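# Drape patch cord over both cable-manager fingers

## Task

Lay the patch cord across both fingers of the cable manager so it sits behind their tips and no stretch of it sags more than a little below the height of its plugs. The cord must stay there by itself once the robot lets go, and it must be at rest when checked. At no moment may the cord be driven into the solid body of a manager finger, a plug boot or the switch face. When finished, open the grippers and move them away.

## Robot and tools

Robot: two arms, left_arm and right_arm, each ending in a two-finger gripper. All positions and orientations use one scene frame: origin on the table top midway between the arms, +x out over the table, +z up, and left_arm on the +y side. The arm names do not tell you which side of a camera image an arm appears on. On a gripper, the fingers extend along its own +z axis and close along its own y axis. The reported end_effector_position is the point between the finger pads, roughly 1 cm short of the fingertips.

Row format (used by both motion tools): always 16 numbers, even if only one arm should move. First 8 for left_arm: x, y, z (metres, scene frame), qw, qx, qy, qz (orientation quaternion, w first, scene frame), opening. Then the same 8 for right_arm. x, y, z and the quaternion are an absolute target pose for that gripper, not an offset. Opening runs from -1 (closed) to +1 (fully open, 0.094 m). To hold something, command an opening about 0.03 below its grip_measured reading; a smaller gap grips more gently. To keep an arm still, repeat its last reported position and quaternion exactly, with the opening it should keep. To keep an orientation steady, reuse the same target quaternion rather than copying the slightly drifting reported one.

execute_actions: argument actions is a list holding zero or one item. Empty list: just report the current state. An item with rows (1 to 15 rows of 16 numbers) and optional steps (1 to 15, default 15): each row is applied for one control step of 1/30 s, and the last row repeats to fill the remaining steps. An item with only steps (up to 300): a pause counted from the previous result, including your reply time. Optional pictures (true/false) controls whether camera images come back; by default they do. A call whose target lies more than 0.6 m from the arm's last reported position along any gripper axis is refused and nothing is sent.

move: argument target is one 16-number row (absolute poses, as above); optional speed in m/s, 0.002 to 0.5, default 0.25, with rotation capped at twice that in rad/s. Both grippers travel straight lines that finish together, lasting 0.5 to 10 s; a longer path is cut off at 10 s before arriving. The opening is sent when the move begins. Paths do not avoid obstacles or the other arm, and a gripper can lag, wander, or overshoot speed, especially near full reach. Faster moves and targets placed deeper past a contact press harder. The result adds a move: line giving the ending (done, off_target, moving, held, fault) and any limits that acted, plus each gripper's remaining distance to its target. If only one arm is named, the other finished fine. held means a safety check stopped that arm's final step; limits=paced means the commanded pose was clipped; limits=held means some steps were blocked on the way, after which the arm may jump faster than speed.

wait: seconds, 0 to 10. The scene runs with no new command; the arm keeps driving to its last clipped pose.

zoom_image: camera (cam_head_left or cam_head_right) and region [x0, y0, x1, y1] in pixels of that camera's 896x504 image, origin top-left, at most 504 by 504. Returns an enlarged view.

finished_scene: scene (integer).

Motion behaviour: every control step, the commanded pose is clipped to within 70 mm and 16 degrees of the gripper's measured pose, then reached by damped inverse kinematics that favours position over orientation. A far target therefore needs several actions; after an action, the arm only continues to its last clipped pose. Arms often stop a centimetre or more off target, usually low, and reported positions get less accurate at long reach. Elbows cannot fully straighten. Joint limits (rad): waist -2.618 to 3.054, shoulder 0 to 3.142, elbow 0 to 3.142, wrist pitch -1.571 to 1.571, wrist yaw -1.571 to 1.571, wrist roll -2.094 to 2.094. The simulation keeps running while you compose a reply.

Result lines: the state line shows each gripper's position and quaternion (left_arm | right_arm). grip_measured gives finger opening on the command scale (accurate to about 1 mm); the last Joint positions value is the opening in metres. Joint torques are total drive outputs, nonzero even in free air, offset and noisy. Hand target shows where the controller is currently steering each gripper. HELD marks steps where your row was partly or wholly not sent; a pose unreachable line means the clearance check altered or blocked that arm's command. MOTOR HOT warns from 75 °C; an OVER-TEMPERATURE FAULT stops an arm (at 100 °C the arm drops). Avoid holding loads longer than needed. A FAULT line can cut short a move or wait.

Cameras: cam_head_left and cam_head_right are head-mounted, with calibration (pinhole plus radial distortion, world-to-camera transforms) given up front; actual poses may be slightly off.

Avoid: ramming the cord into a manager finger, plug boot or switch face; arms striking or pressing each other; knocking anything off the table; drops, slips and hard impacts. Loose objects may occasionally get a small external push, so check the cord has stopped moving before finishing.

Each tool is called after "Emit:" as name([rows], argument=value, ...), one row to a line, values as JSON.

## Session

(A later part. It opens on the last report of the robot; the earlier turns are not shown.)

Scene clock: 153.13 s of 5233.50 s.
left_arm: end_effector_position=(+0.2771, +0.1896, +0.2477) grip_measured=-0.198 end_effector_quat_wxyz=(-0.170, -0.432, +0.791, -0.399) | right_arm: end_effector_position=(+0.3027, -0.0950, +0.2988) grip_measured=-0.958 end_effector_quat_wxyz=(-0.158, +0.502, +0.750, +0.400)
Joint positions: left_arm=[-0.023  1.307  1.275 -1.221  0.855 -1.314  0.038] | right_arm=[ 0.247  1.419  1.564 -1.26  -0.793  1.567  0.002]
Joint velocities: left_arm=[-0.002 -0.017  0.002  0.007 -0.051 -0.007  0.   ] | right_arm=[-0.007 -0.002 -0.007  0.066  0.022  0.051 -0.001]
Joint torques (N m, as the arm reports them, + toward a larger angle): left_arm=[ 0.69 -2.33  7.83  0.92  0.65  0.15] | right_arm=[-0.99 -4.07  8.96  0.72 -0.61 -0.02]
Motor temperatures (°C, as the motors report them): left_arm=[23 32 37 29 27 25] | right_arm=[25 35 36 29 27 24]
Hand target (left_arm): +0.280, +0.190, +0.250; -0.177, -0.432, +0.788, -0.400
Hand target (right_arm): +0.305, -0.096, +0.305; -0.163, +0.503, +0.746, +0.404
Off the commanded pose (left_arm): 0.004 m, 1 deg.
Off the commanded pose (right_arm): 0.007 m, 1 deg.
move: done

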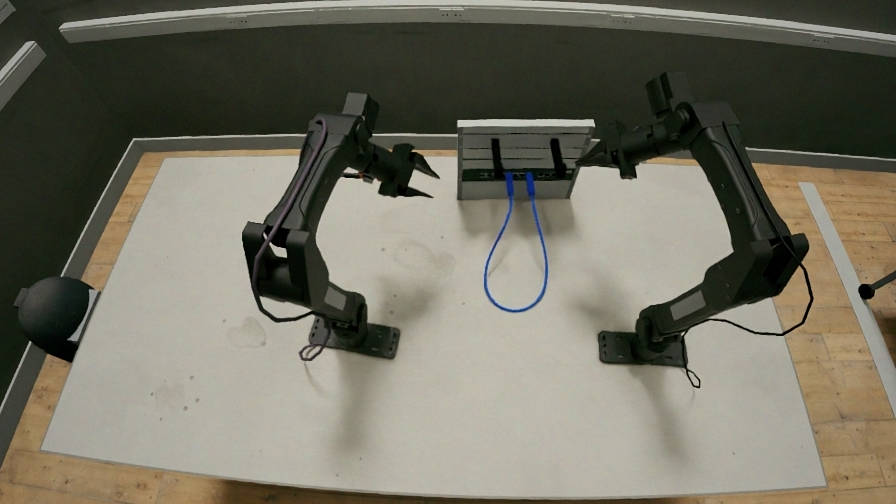

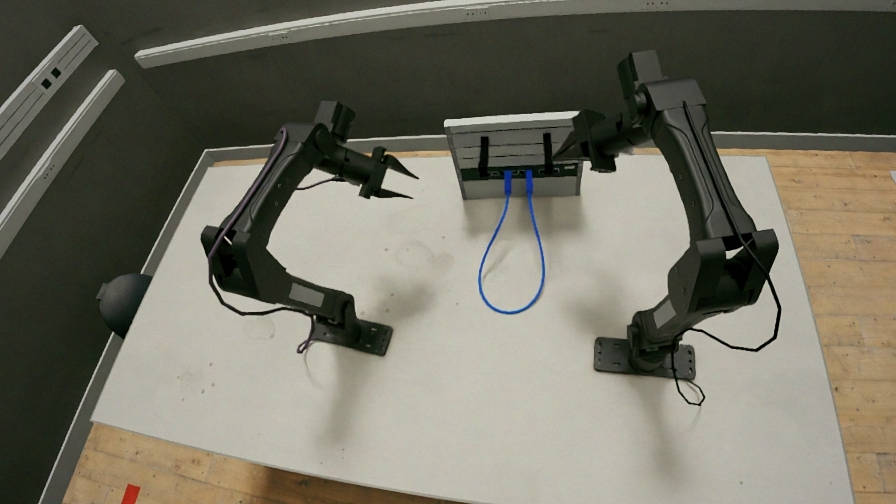

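Emit:
move(target=[0.28,0.19,0.25,-0.178,-0.432,0.789,-0.400,-0.2,0.265,-0.10,0.10,0.171,-0.171,0.882,0.400,-0.1], speed=0.3)

Emit:
move(target=[0.28,0.19,0.25,-0.178,-0.432,0.789,-0.400,-0.2,0.258,-0.08,0.053,0.171,-0.171,0.882,0.400,-0.1], speed=0.12)

Emit:
move(target=[0.28,0.19,0.25,-0.178,-0.432,0.789,-0.400,-0.2,0.26,-0.036,0.055,0.171,-0.171,0.882,0.400,-0.1], speed=0.05)

Emit:
move(target=[0.28,0.19,0.25,-0.178,-0.432,0.789,-0.400,-0.2,0.26,-0.036,0.058,0.171,-0.171,0.882,0.400,-0.76])

Emit:
move(target=[0.28,0.19,0.25,-0.178,-0.432,0.789,-0.400,-0.2,0.135,-0.036,0.08,0.171,-0.171,0.882,0.400,-0.76], speed=0.05)

Emit:
move(target=[0.28,0.19,0.25,-0.178,-0.432,0.789,-0.400,-0.2,0.135,-0.036,0.08,0.171,-0.171,0.882,0.400,-0.96])

Emit:
zoom_image(camera="cam_head_left", region=[450,170,650,350])

Scene clock: 158.13 s of 5233.50 s.
left_arm: end_effector_position=(+0.2771, +0.1896, +0.2477) grip_measured=-0.198 end_effector_quat_wxyz=(-0.170, -0.432, +0.791, -0.399) | right_arm: end_effector_position=(+0.2668, -0.1028, +0.1007) grip_measured=-0.102 end_effector_quat_wxyz=(+0.170, -0.162, +0.888, +0.395)
Joint positions: left_arm=[-0.023  1.307  1.275 -1.221  0.855 -1.314  0.038] | right_arm=[ 0.247  1.267  0.641 -0.479 -0.787  0.032  0.042]
Joint velocities: left_arm=[-0.012  0.002 -0.012 -0.066  0.066  0.051 -0.   ] | right_arm=[ 0.002  0.002  0.002 -0.037 -0.022 -0.037  0.001]
Joint torques (N m, as the arm reports them, + toward a larger angle): left_arm=[ 0.65 -2.31  7.84  0.92  0.66  0.16] | right_arm=[ 0.58 -4.57  5.32  0.98 -0.58 -0.06]
Motor temperatures (°C, as the motors report them): left_arm=[23 32 37 29 27 25] | right_arm=[25 35 35 29 26 24]
Hand target (left_arm): +0.280, +0.190, +0.250; -0.177, -0.432, +0.788, -0.400
Hand target (right_arm): +0.263, -0.100, +0.100; +0.171, -0.171, +0.884, +0.401
Off the commanded pose (left_arm): 0.004 m, 1 deg.
Off the commanded pose (right_arm): 0.003 m, 1 deg.
move: done

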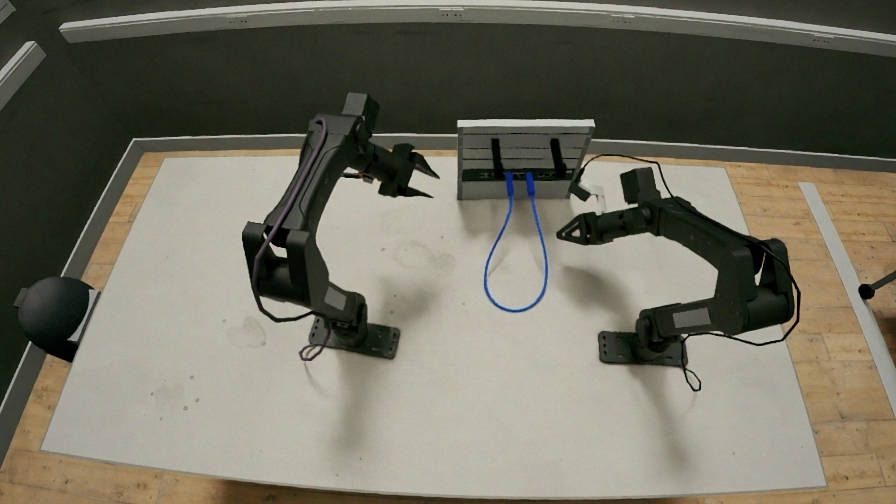

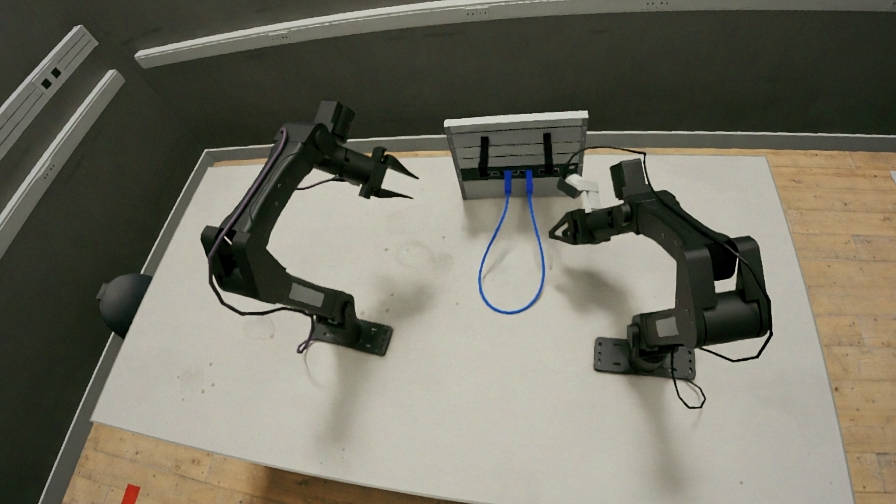

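Scene clock: 159.27 s of 5233.50 s.
left_arm: end_effector_position=(+0.2771, +0.1896, +0.2477) grip_measured=-0.198 end_effector_quat_wxyz=(-0.170, -0.432, +0.791, -0.399) | right_arm: end_effector_position=(+0.2632, -0.0817, +0.0603) grip_measured=-0.102 end_effector_quat_wxyz=(+0.181, -0.170, +0.882, +0.400)
Joint positions: left_arm=[-0.023  1.307  1.275 -1.221  0.855 -1.314  0.038] | right_arm=[ 0.343  1.355  0.49  -0.134 -0.752  0.141  0.042]
Joint velocities: left_arm=[-0.002  0.002 -0.002 -0.066 -0.007 -0.037  0.   ] | right_arm=[ 0.012  0.002 -0.007 -0.007 -0.022  0.037 -0.001]
Joint torques (N m, as the arm reports them, + toward a larger angle): left_arm=[ 0.74 -2.29  7.78  0.94  0.65  0.15] | right_arm=[ 0.88 -3.53  4.69  1.11 -0.37  0.02]
Motor temperatures (°C, as the motors report them): left_arm=[23 32 37 28 27 25] | right_arm=[25 35 35 29 26 24]
Hand target (left_arm): +0.280, +0.190, +0.250; -0.177, -0.432, +0.788, -0.400
Hand target (right_arm): +0.258, -0.080, +0.054; +0.172, -0.171, +0.884, +0.401
Off the commanded pose (left_arm): 0.004 m, 1 deg.
Off the commanded pose (right_arm): 0.009 m, 1 deg.
move: done

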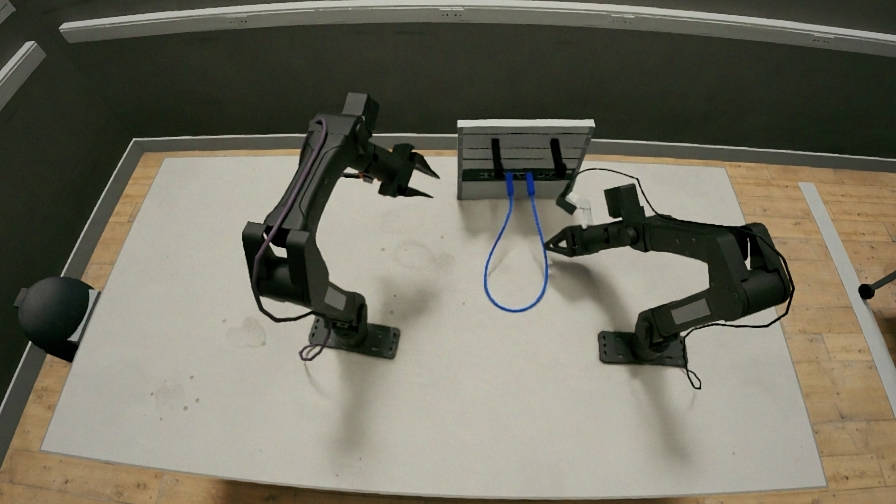

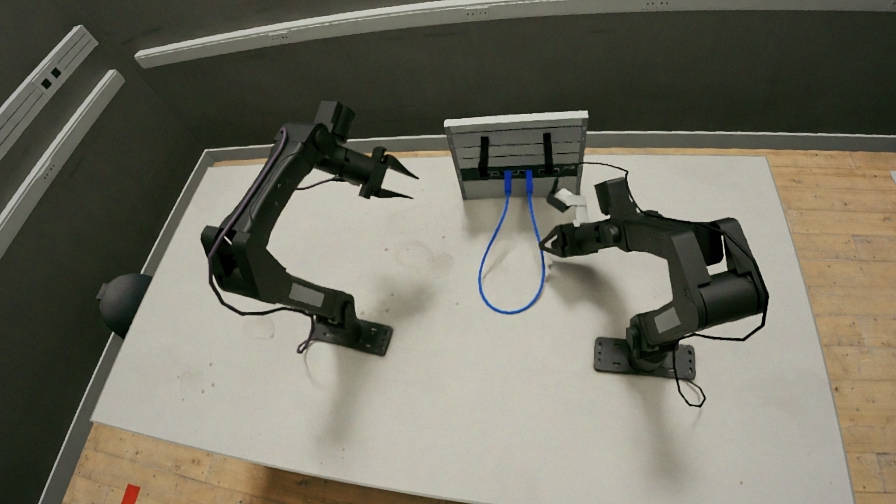

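Scene clock: 160.63 s of 5233.50 s.
left_arm: end_effector_position=(+0.2771, +0.1896, +0.2477) grip_measured=-0.198 end_effector_quat_wxyz=(-0.170, -0.432, +0.791, -0.399) | right_arm: end_effector_position=(+0.2561, -0.0418, +0.0523) grip_measured=-0.102 end_effector_quat_wxyz=(+0.167, -0.167, +0.886, +0.399)
Joint positions: left_arm=[-0.023  1.307  1.275 -1.221  0.855 -1.314  0.038] | right_arm=[ 0.528  1.42   0.49   0.026 -0.648  0.336  0.042]
Joint velocities: left_arm=[-0.012  0.012 -0.012  0.022  0.022 -0.007 -0.   ] | right_arm=[ 0.012 -0.002 -0.002 -0.022  0.037  0.095  0.   ]
Joint torques (N m, as the arm reports them, + toward a larger angle): left_arm=[ 0.72 -2.35  7.81  0.92  0.64  0.16] | right_arm=[ 0.82 -3.73  7.46  1.25 -0.29  0.04]
Motor temperatures (°C, as the motors report them): left_arm=[23 32 37 28 27 25] | right_arm=[25 35 35 29 26 24]
Hand target (left_arm): +0.280, +0.190, +0.250; -0.177, -0.432, +0.788, -0.400
Hand target (right_arm): +0.261, -0.037, +0.055; +0.172, -0.171, +0.883, +0.401
Off the commanded pose (left_arm): 0.004 m, 1 deg.
Off the commanded pose (right_arm): 0.007 m, 1 deg.
move: done

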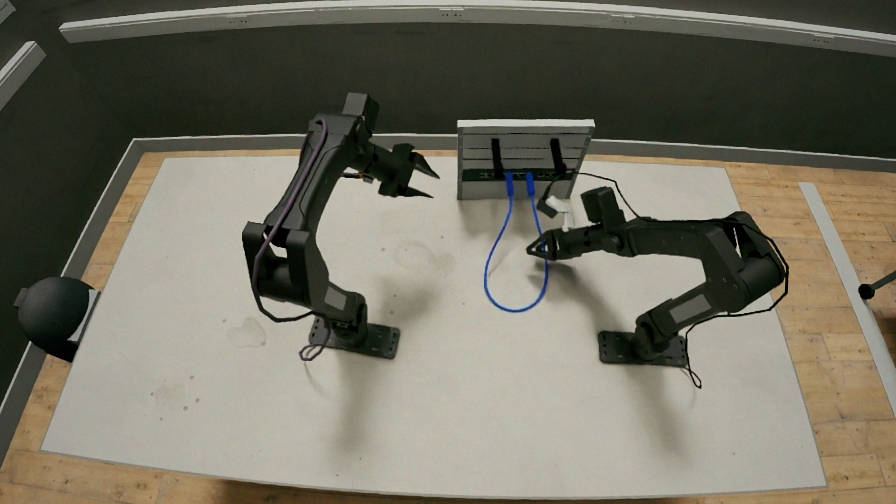

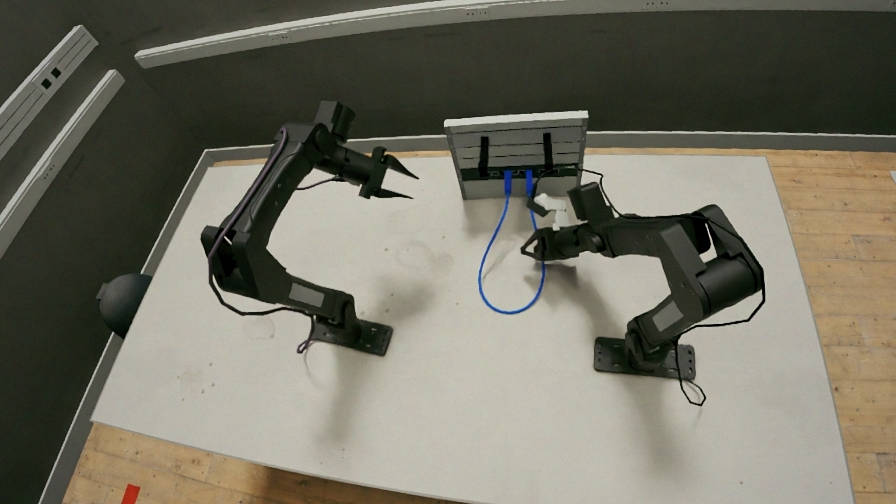

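Scene clock: 161.33 s of 5233.50 s.
left_arm: end_effector_position=(+0.2771, +0.1896, +0.2477) grip_measured=-0.198 end_effector_quat_wxyz=(-0.170, -0.432, +0.791, -0.399) | right_arm: end_effector_position=(+0.2564, -0.0420, +0.0521) grip_measured=-0.758 end_effector_quat_wxyz=(+0.166, -0.165, +0.887, +0.398)
Joint positions: left_arm=[-0.023  1.307  1.275 -1.221  0.855 -1.314  0.038] | right_arm=[ 0.528  1.42   0.49   0.026 -0.645  0.34   0.011]
Joint velocities: left_arm=[-0.002 -0.012 -0.022  0.022 -0.022 -0.007 -0.   ] | right_arm=[ 0.002 -0.007  0.017  0.007  0.007  0.022  0.   ]
Joint torques (N m, as the arm reports them, + toward a larger angle): left_arm=[ 0.72 -2.31  7.85  0.94  0.65  0.14] | right_arm=[ 1.04 -4.5   7.89  1.14 -0.29  0.02]
Motor temperatures (°C, as the motors report them): left_arm=[23 32 37 28 27 25] | right_arm=[25 35 35 29 26 24]
Hand target (left_arm): +0.280, +0.190, +0.250; -0.177, -0.432, +0.788, -0.400
Hand target (right_arm): +0.260, -0.036, +0.058; +0.171, -0.171, +0.884, +0.401
Off the commanded pose (left_arm): 0.004 m, 1 deg.
Off the commanded pose (right_arm): 0.009 m, 1 deg.
move: done

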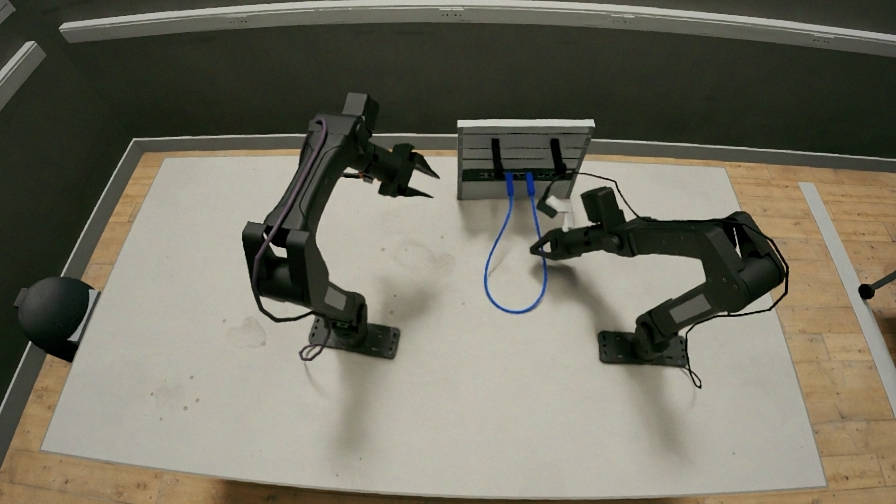

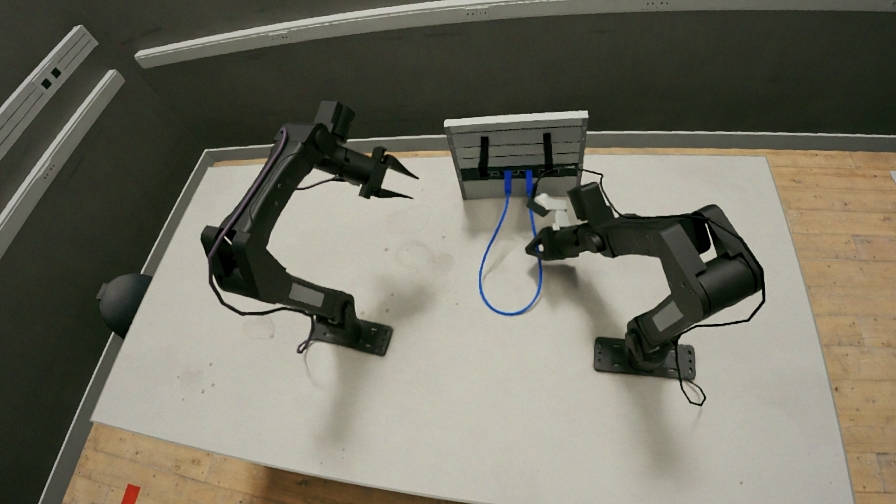

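Scene clock: 164.33 s of 5233.50 s.
left_arm: end_effector_position=(+0.2771, +0.1896, +0.2477) grip_measured=-0.198 end_effector_quat_wxyz=(-0.170, -0.432, +0.791, -0.399) | right_arm: end_effector_position=(+0.1408, -0.0303, +0.0823) grip_measured=-0.758 end_effector_quat_wxyz=(+0.173, -0.170, +0.882, +0.403)
Joint positions: left_arm=[-0.023  1.307  1.275 -1.221  0.855 -1.314  0.038] | right_arm=[ 1.007  0.825  0.283 -0.161 -0.313  0.721  0.011]
Joint velocities: left_arm=[ 0.007  0.002  0.017 -0.037 -0.022 -0.037  0.   ] | right_arm=[ 0.007 -0.012 -0.037  0.007  0.007 -0.007 -0.001]
Joint torques (N m, as the arm reports them, + toward a larger angle): left_arm=[ 0.78 -2.27  7.83  0.94  0.66  0.13] | right_arm=[ 0.83 -3.49  5.96  1.34 -0.03  0.04]
Motor temperatures (°C, as the motors report them): left_arm=[23 32 37 28 27 25] | right_arm=[25 35 34 29 26 24]
Hand target (left_arm): +0.280, +0.190, +0.250; -0.177, -0.432, +0.788, -0.400
Hand target (right_arm): +0.137, -0.034, +0.079; +0.173, -0.171, +0.883, +0.401
Off the commanded pose (left_arm): 0.004 m, 1 deg.
Off the commanded pose (right_arm): 0.008 m, 0 deg.
move: done

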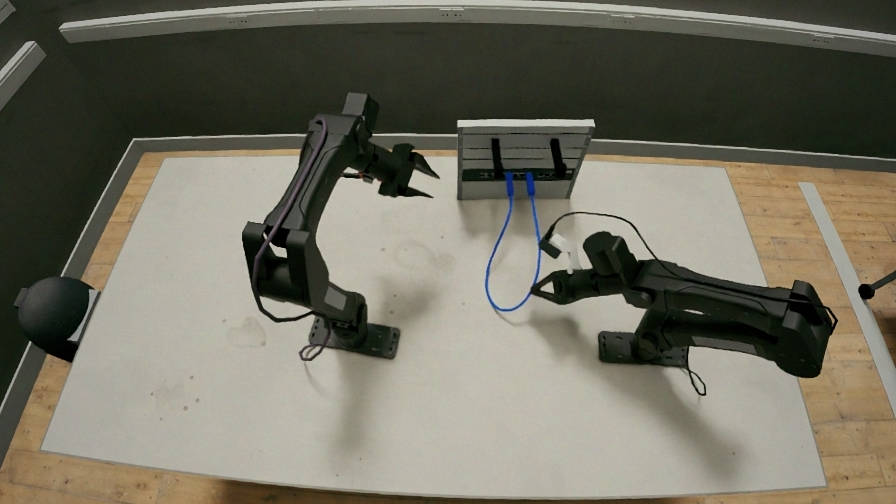

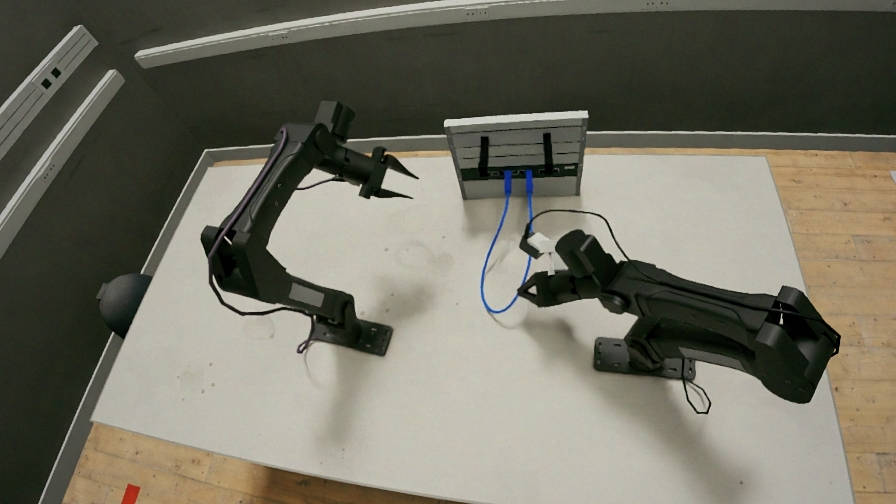

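Scene clock: 165.03 s of 5233.50 s.
left_arm: end_effector_position=(+0.2771, +0.1896, +0.2477) grip_measured=-0.198 end_effector_quat_wxyz=(-0.170, -0.432, +0.791, -0.399) | right_arm: end_effector_position=(+0.1398, -0.0317, +0.0837) grip_measured=-0.958 end_effector_quat_wxyz=(+0.173, -0.169, +0.882, +0.404)
Joint positions: left_arm=[-0.023  1.307  1.275 -1.221  0.855 -1.314  0.038] | right_arm=[ 1.007  0.809  0.283 -0.176 -0.313  0.723  0.002]
Joint velocities: left_arm=[-0.002 -0.012 -0.002 -0.051 -0.007  0.007  0.001] | right_arm=[ 0.007 -0.002  0.002 -0.022 -0.11   0.037 -0.   ]
Joint torques (N m, as the arm reports them, + toward a larger angle): left_arm=[ 0.72 -2.3   7.82  0.93  0.65  0.14] | right_arm=[ 0.96 -3.35  5.93  1.31 -0.03  0.01]
Motor temperatures (°C, as the motors report them): left_arm=[23 32 37 28 27 25] | right_arm=[25 35 34 29 26 24]
Hand target (left_arm): +0.280, +0.190, +0.250; -0.177, -0.432, +0.788, -0.400
Hand target (right_arm): +0.135, -0.035, +0.080; +0.171, -0.171, +0.884, +0.401
Off the commanded pose (left_arm): 0.004 m, 1 deg.
Off the commanded pose (right_arm): 0.007 m, 1 deg.
move: done

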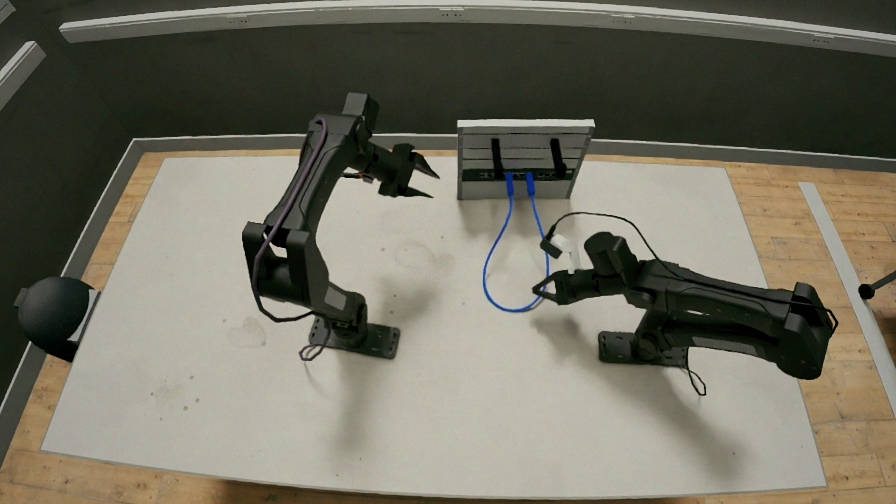

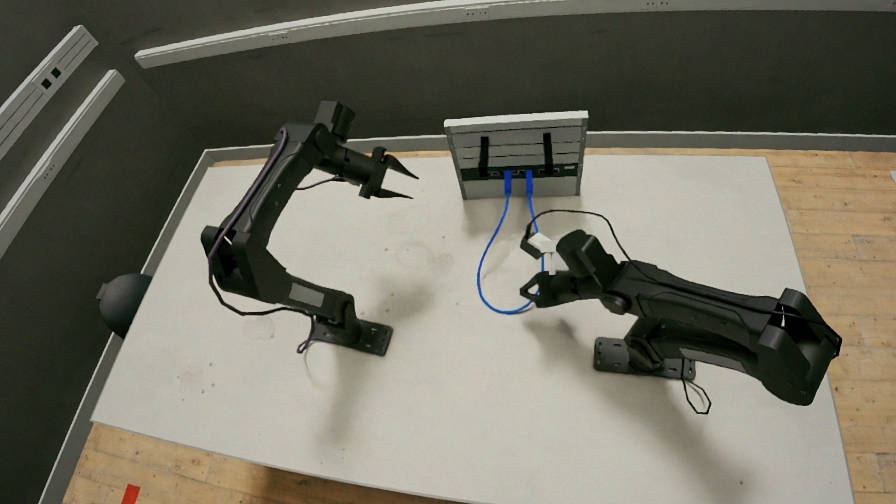

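Region (450, 170, 650, 350) of cam_head_left's 896x504 image, scaled by 2.520, with more detail than that image has; it fills the top 454 rows of this view, and the rest is white.

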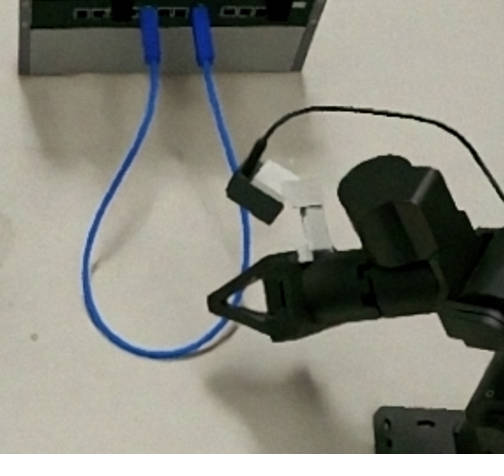

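Emit:
move(target=[0.28,0.19,0.25,-0.178,-0.432,0.789,-0.400,-0.2,0.15,-0.09,0.09,0.171,-0.171,0.882,0.400,-0.1], speed=0.15)

Emit:
move(target=[0.28,0.19,0.25,-0.178,-0.432,0.789,-0.400,-0.2,0.258,-0.085,0.055,0.171,-0.171,0.882,0.400,-0.1], speed=0.15)

Emit:
move(target=[0.28,0.19,0.25,-0.178,-0.432,0.789,-0.400,-0.2,0.26,-0.036,0.058,0.171,-0.171,0.882,0.400,-0.1], speed=0.05)

Emit:
move(target=[0.28,0.19,0.25,-0.178,-0.432,0.789,-0.400,-0.2,0.26,-0.036,0.058,0.171,-0.171,0.882,0.400,-0.76])

Emit:
move(target=[0.28,0.19,0.25,-0.178,-0.432,0.789,-0.400,-0.2,0.14,-0.028,0.045,0.171,-0.171,0.882,0.400,-0.76], speed=0.05)

Emit:
move(target=[0.28,0.19,0.25,-0.178,-0.432,0.789,-0.400,-0.2,0.14,-0.028,0.045,0.171,-0.171,0.882,0.400,-0.96])

Emit:
zoom_image(camera="cam_head_left", region=[450,170,650,350])

Scene clock: 168.87 s of 5233.50 s.
left_arm: end_effector_position=(+0.2771, +0.1896, +0.2477) grip_measured=-0.198 end_effector_quat_wxyz=(-0.170, -0.432, +0.791, -0.399) | right_arm: end_effector_position=(+0.1476, -0.0907, +0.0770) grip_measured=-0.102 end_effector_quat_wxyz=(+0.157, -0.164, +0.892, +0.390)
Joint positions: left_arm=[-0.023  1.307  1.275 -1.221  0.855 -1.314  0.038] | right_arm=[ 0.603  0.639  0.283 -0.536 -0.591  0.401  0.042]
Joint velocities: left_arm=[ 0.012  0.007  0.002 -0.051  0.007  0.007 -0.   ] | right_arm=[ 0.012 -0.002 -0.002  0.007 -0.139  0.022 -0.   ]
Joint torques (N m, as the arm reports them, + toward a larger angle): left_arm=[ 0.75 -2.26  7.77  0.92  0.64  0.15] | right_arm=[-0.98 -2.28  8.97  1.06 -0.48 -0.08]
Motor temperatures (°C, as the motors report them): left_arm=[23 32 38 28 27 25] | right_arm=[25 34 34 30 26 24]
Hand target (left_arm): +0.280, +0.190, +0.250; -0.177, -0.432, +0.788, -0.400
Hand target (right_arm): +0.149, -0.089, +0.089; +0.170, -0.171, +0.884, +0.400
Off the commanded pose (left_arm): 0.004 m, 1 deg.
Off the commanded pose (right_arm): 0.013 m, 2 deg.
move: off_target (right_arm)

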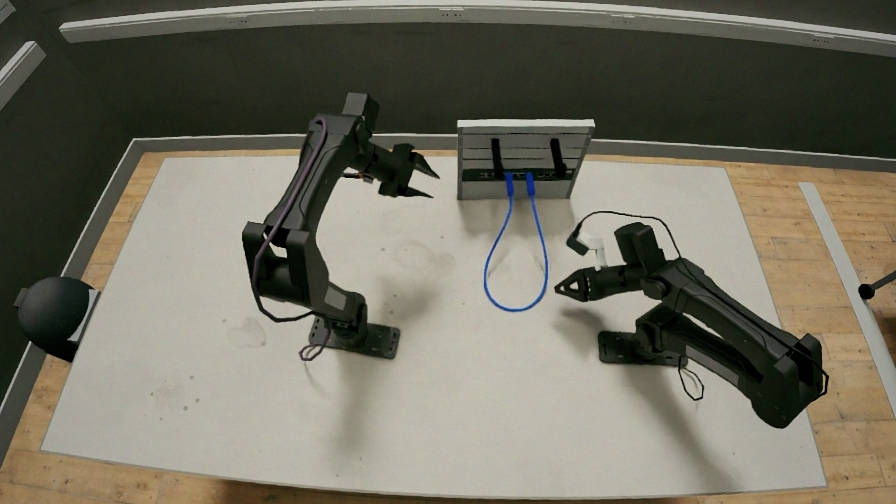

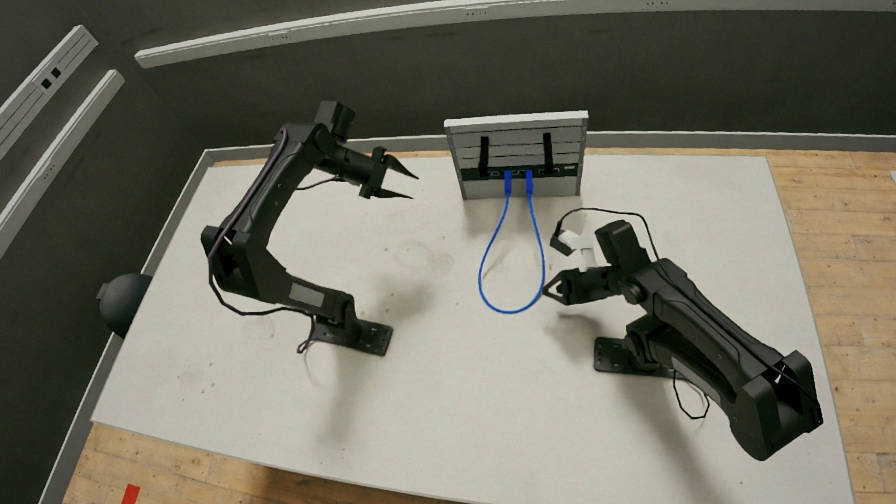

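Scene clock: 170.23 s of 5233.50 s.
left_arm: end_effector_position=(+0.2771, +0.1896, +0.2477) grip_measured=-0.198 end_effector_quat_wxyz=(-0.170, -0.432, +0.791, -0.399) | right_arm: end_effector_position=(+0.2466, -0.0919, +0.0468) grip_measured=-0.102 end_effector_quat_wxyz=(+0.158, -0.162, +0.892, +0.391)
Joint positions: left_arm=[-0.023  1.307  1.275 -1.221  0.855 -1.314  0.038] | right_arm=[ 0.326  1.333  0.447 -0.183 -0.747  0.115  0.042]
Joint velocities: left_arm=[-0.022 -0.012 -0.002 -0.11  -0.037 -0.037  0.   ] | right_arm=[-0.002 -0.012 -0.012  0.007  0.007 -0.051 -0.001]
Joint torques (N m, as the arm reports them, + toward a larger angle): left_arm=[ 0.66 -2.34  7.77  0.93  0.65  0.13] | right_arm=[-0.33 -2.91  8.33  1.05 -0.64 -0.09]
Motor temperatures (°C, as the motors report them): left_arm=[23 32 38 28 27 25] | right_arm=[25 34 34 30 26 24]
Hand target (left_arm): +0.280, +0.190, +0.250; -0.177, -0.432, +0.788, -0.400
Hand target (right_arm): +0.256, -0.087, +0.056; +0.170, -0.171, +0.884, +0.401
Off the commanded pose (left_arm): 0.004 m, 1 deg.
Off the commanded pose (right_arm): 0.016 m, 2 deg.
move: off_target (right_arm)

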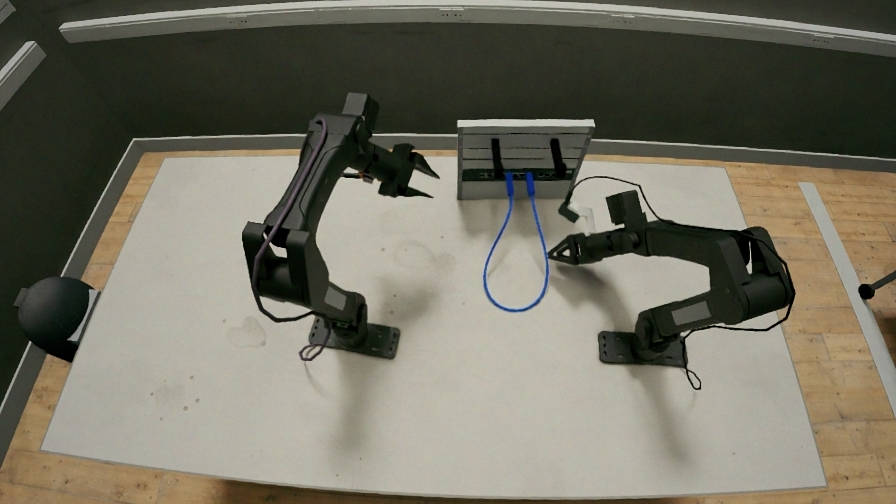

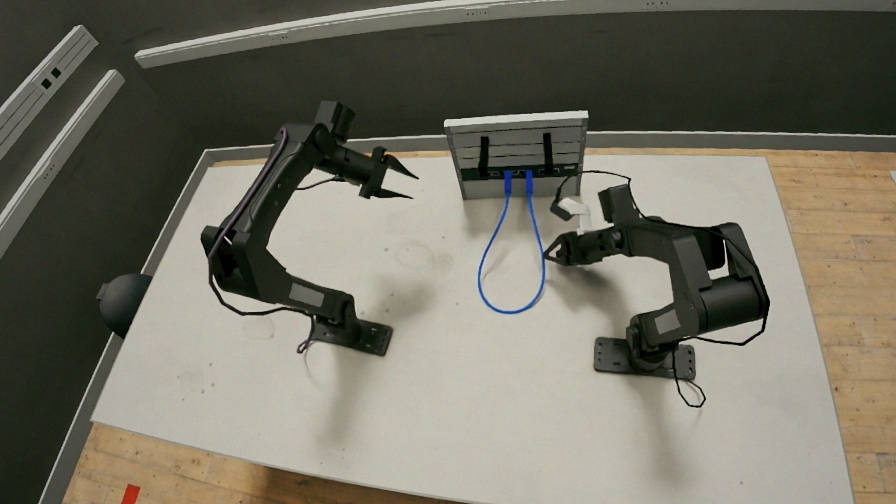

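Scene clock: 171.80 s of 5233.50 s.
left_arm: end_effector_position=(+0.2771, +0.1896, +0.2477) grip_measured=-0.198 end_effector_quat_wxyz=(-0.170, -0.432, +0.791, -0.399) | right_arm: end_effector_position=(+0.2529, -0.0440, +0.0514) grip_measured=-0.102 end_effector_quat_wxyz=(+0.162, -0.164, +0.888, +0.397)
Joint positions: left_arm=[-0.023  1.307  1.275 -1.221  0.855 -1.314  0.038] | right_arm=[ 0.525  1.409  0.485  0.008 -0.649  0.335  0.042]
Joint velocities: left_arm=[-0.007 -0.007  0.007  0.051 -0.051 -0.007 -0.002] | right_arm=[-0.002  0.007  0.002 -0.007 -0.022 -0.066 -0.   ]
Joint torques (N m, as the arm reports them, + toward a larger angle): left_arm=[ 0.67 -2.31  7.81  0.92  0.65  0.14] | right_arm=[ 0.84 -3.59  8.41  1.29 -0.27  0.03]
Motor temperatures (°C, as the motors report them): left_arm=[23 32 38 28 27 25] | right_arm=[25 34 34 30 26 24]
Hand target (left_arm): +0.280, +0.190, +0.250; -0.177, -0.432, +0.788, -0.400
Hand target (right_arm): +0.261, -0.037, +0.058; +0.172, -0.171, +0.883, +0.401
Off the commanded pose (left_arm): 0.004 m, 1 deg.
Off the commanded pose (right_arm): 0.013 m, 2 deg.
move: off_target (right_arm)

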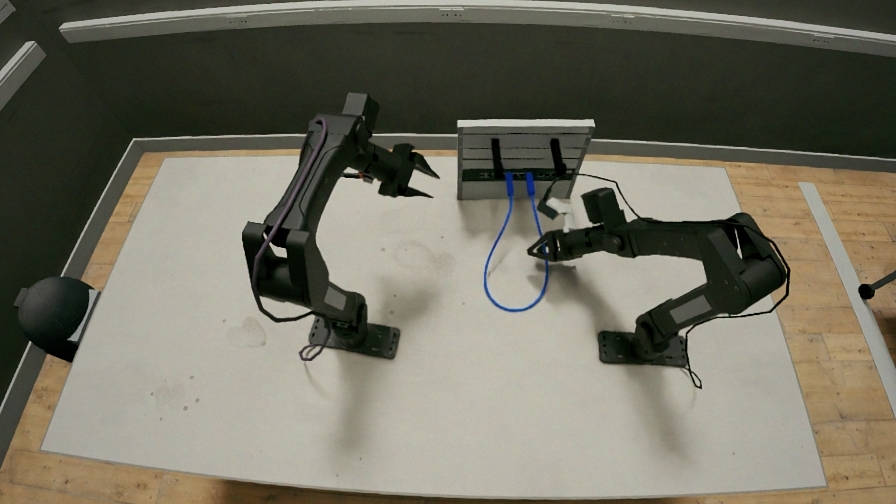

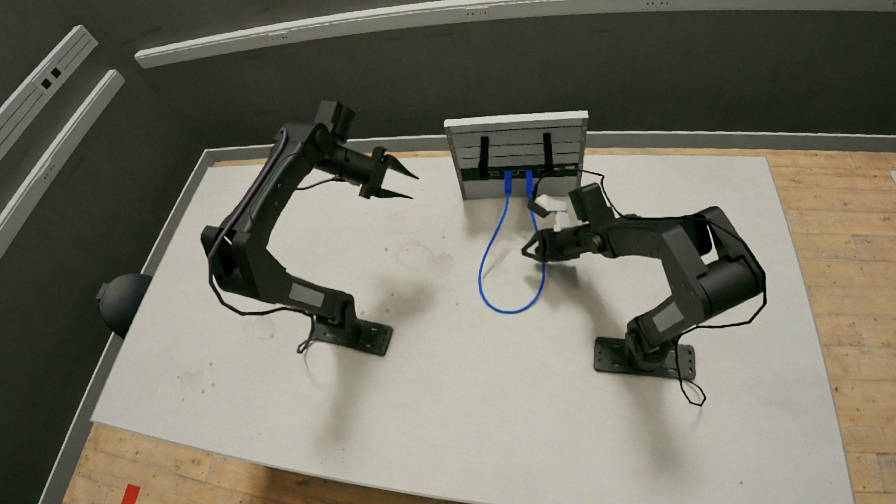

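Scene clock: 172.50 s of 5233.50 s.
left_arm: end_effector_position=(+0.2771, +0.1896, +0.2477) grip_measured=-0.198 end_effector_quat_wxyz=(-0.170, -0.432, +0.791, -0.399) | right_arm: end_effector_position=(+0.2535, -0.0442, +0.0514) grip_measured=-0.758 end_effector_quat_wxyz=(+0.162, -0.163, +0.889, +0.397)
Joint positions: left_arm=[-0.023  1.307  1.275 -1.221  0.855 -1.314  0.038] | right_arm=[ 0.525  1.409  0.485  0.01  -0.646  0.339  0.011]
Joint velocities: left_arm=[-0.022 -0.012  0.007  0.007  0.037 -0.007  0.   ] | right_arm=[-0.017  0.002  0.032 -0.051 -0.066 -0.007 -0.   ]
Joint torques (N m, as the arm reports them, + toward a larger angle): left_arm=[ 0.73 -2.23  7.85  0.92  0.64  0.14] | right_arm=[ 1.19 -3.73  8.32  1.26 -0.29  0.01]
Motor temperatures (°C, as the motors report them): left_arm=[23 32 38 28 27 25] | right_arm=[25 34 34 30 26 24]
Hand target (left_arm): +0.280, +0.190, +0.250; -0.177, -0.432, +0.788, -0.400
Hand target (right_arm): +0.260, -0.036, +0.058; +0.172, -0.171, +0.884, +0.401
Off the commanded pose (left_arm): 0.004 m, 1 deg.
Off the commanded pose (right_arm): 0.012 m, 2 deg.
move: off_target (right_arm)

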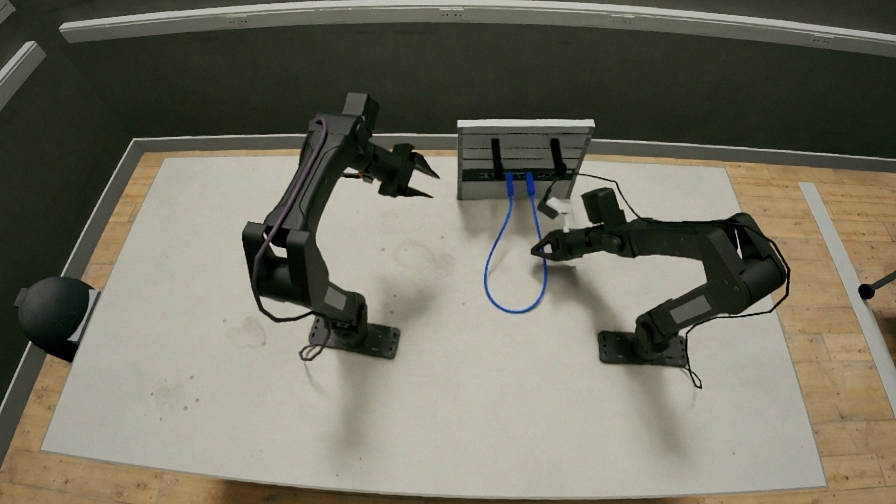

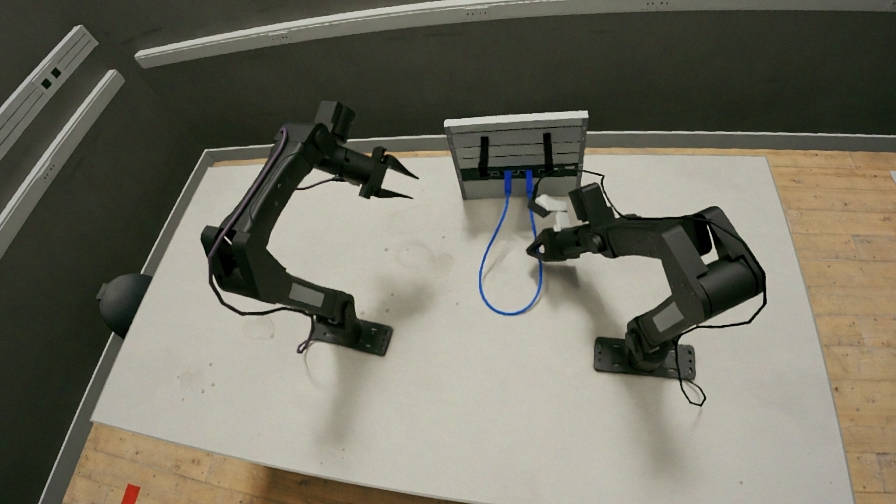

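Scene clock: 175.23 s of 5233.50 s.
left_arm: end_effector_position=(+0.2771, +0.1896, +0.2477) grip_measured=-0.198 end_effector_quat_wxyz=(-0.170, -0.432, +0.791, -0.399) | right_arm: end_effector_position=(+0.1435, -0.0260, +0.0436) grip_measured=-0.758 end_effector_quat_wxyz=(+0.165, -0.169, +0.887, +0.397)
Joint positions: left_arm=[-0.023  1.307  1.275 -1.221  0.855 -1.314  0.038] | right_arm=[ 1.008  1.014  0.185  0.105 -0.312  0.721  0.011]
Joint velocities: left_arm=[ 0.002  0.022  0.002 -0.007  0.022 -0.051 -0.   ] | right_arm=[-0.002  0.007  0.012 -0.037 -0.022 -0.037  0.   ]
Joint torques (N m, as the arm reports them, + toward a larger angle): left_arm=[ 0.74 -2.34  7.83  0.93  0.65  0.15] | right_arm=[ 0.75 -4.02  5.19  1.51 -0.04  0.02]
Motor temperatures (°C, as the motors report them): left_arm=[23 32 38 28 27 25] | right_arm=[25 34 34 30 26 24]
Hand target (left_arm): +0.280, +0.190, +0.250; -0.177, -0.432, +0.788, -0.400
Hand target (right_arm): +0.142, -0.027, +0.045; +0.173, -0.171, +0.883, +0.401
Off the commanded pose (left_arm): 0.004 m, 1 deg.
Off the commanded pose (right_arm): 0.004 m, 1 deg.
move: done

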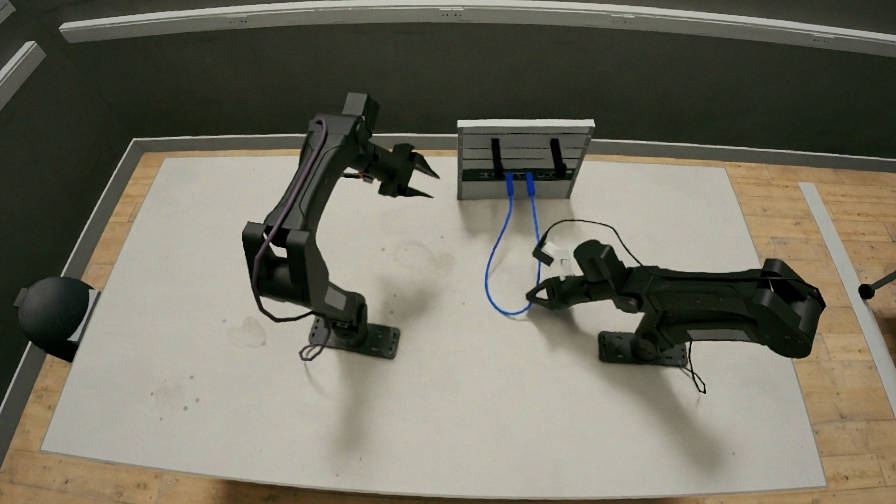

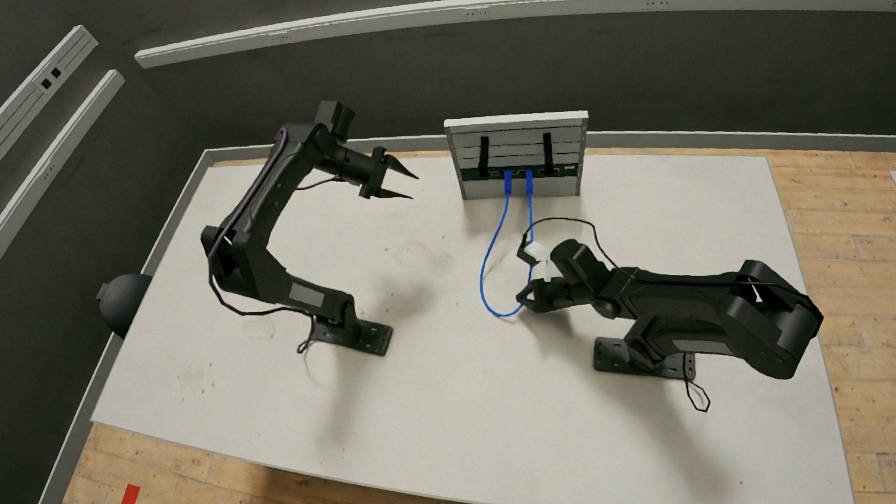

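Scene clock: 175.93 s of 5233.50 s.
left_arm: end_effector_position=(+0.2771, +0.1896, +0.2477) grip_measured=-0.198 end_effector_quat_wxyz=(-0.170, -0.432, +0.791, -0.399) | right_arm: end_effector_position=(+0.1438, -0.0261, +0.0435) grip_measured=-0.920 end_effector_quat_wxyz=(+0.165, -0.167, +0.887, +0.396)
Joint positions: left_arm=[-0.023  1.307  1.275 -1.221  0.855 -1.314  0.038] | right_arm=[ 1.008  1.014  0.185  0.105 -0.31   0.725  0.004]
Joint velocities: left_arm=[ 0.002  0.012 -0.012 -0.022  0.007  0.007 -0.   ] | right_arm=[ 0.012 -0.007 -0.022 -0.051 -0.022 -0.022  0.   ]
Joint torques (N m, as the arm reports them, + toward a larger angle): left_arm=[ 0.7  -2.28  7.81  0.92  0.65  0.15] | right_arm=[ 1.   -4.68  5.01  1.43 -0.04  0.05]
Motor temperatures (°C, as the motors report them): left_arm=[23 32 38 28 27 25] | right_arm=[25 34 34 30 26 24]
Hand target (left_arm): +0.280, +0.190, +0.250; -0.177, -0.432, +0.788, -0.400
Hand target (right_arm): +0.140, -0.028, +0.045; +0.171, -0.171, +0.884, +0.401
Off the commanded pose (left_arm): 0.004 m, 1 deg.
Off the commanded pose (right_arm): 0.004 m, 1 deg.
move: done

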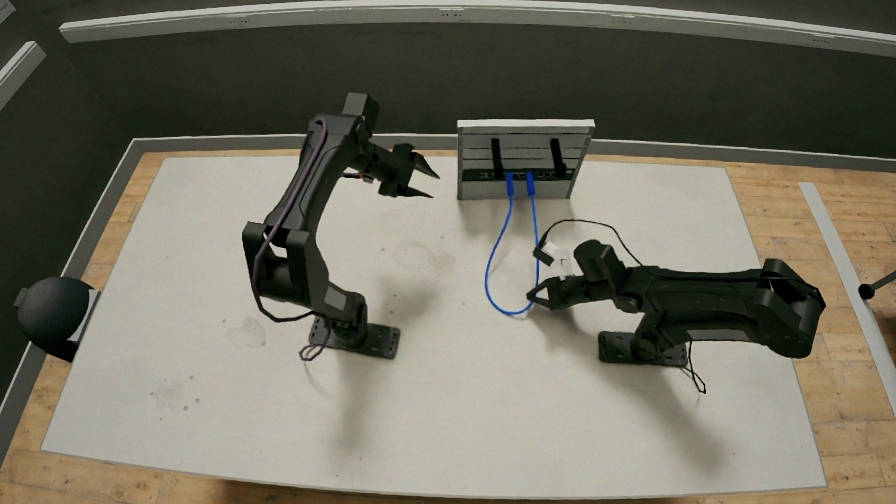

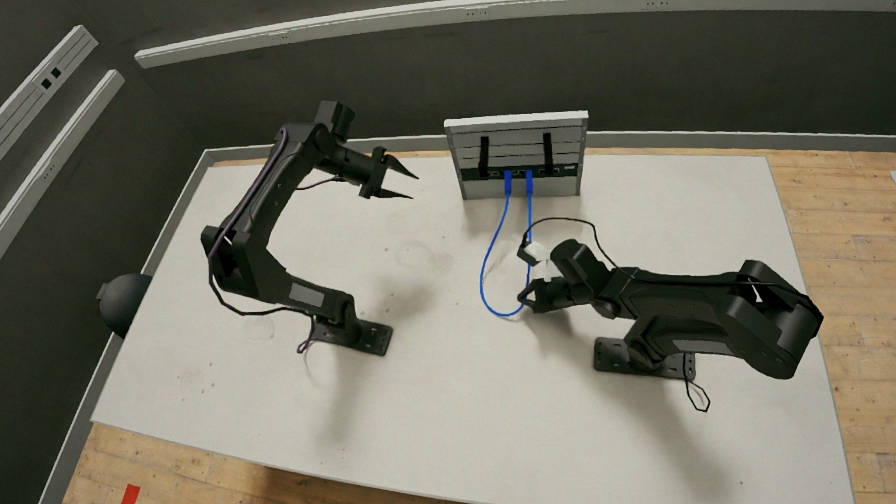

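Region (450, 170, 650, 350) of cam_head_left's 896x504 image, scaled by 2.520, with more detail than that image has; it fills the top 454 rows of this view, and the rest is white.

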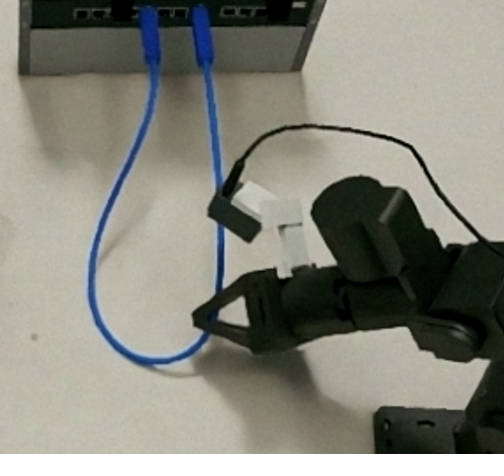

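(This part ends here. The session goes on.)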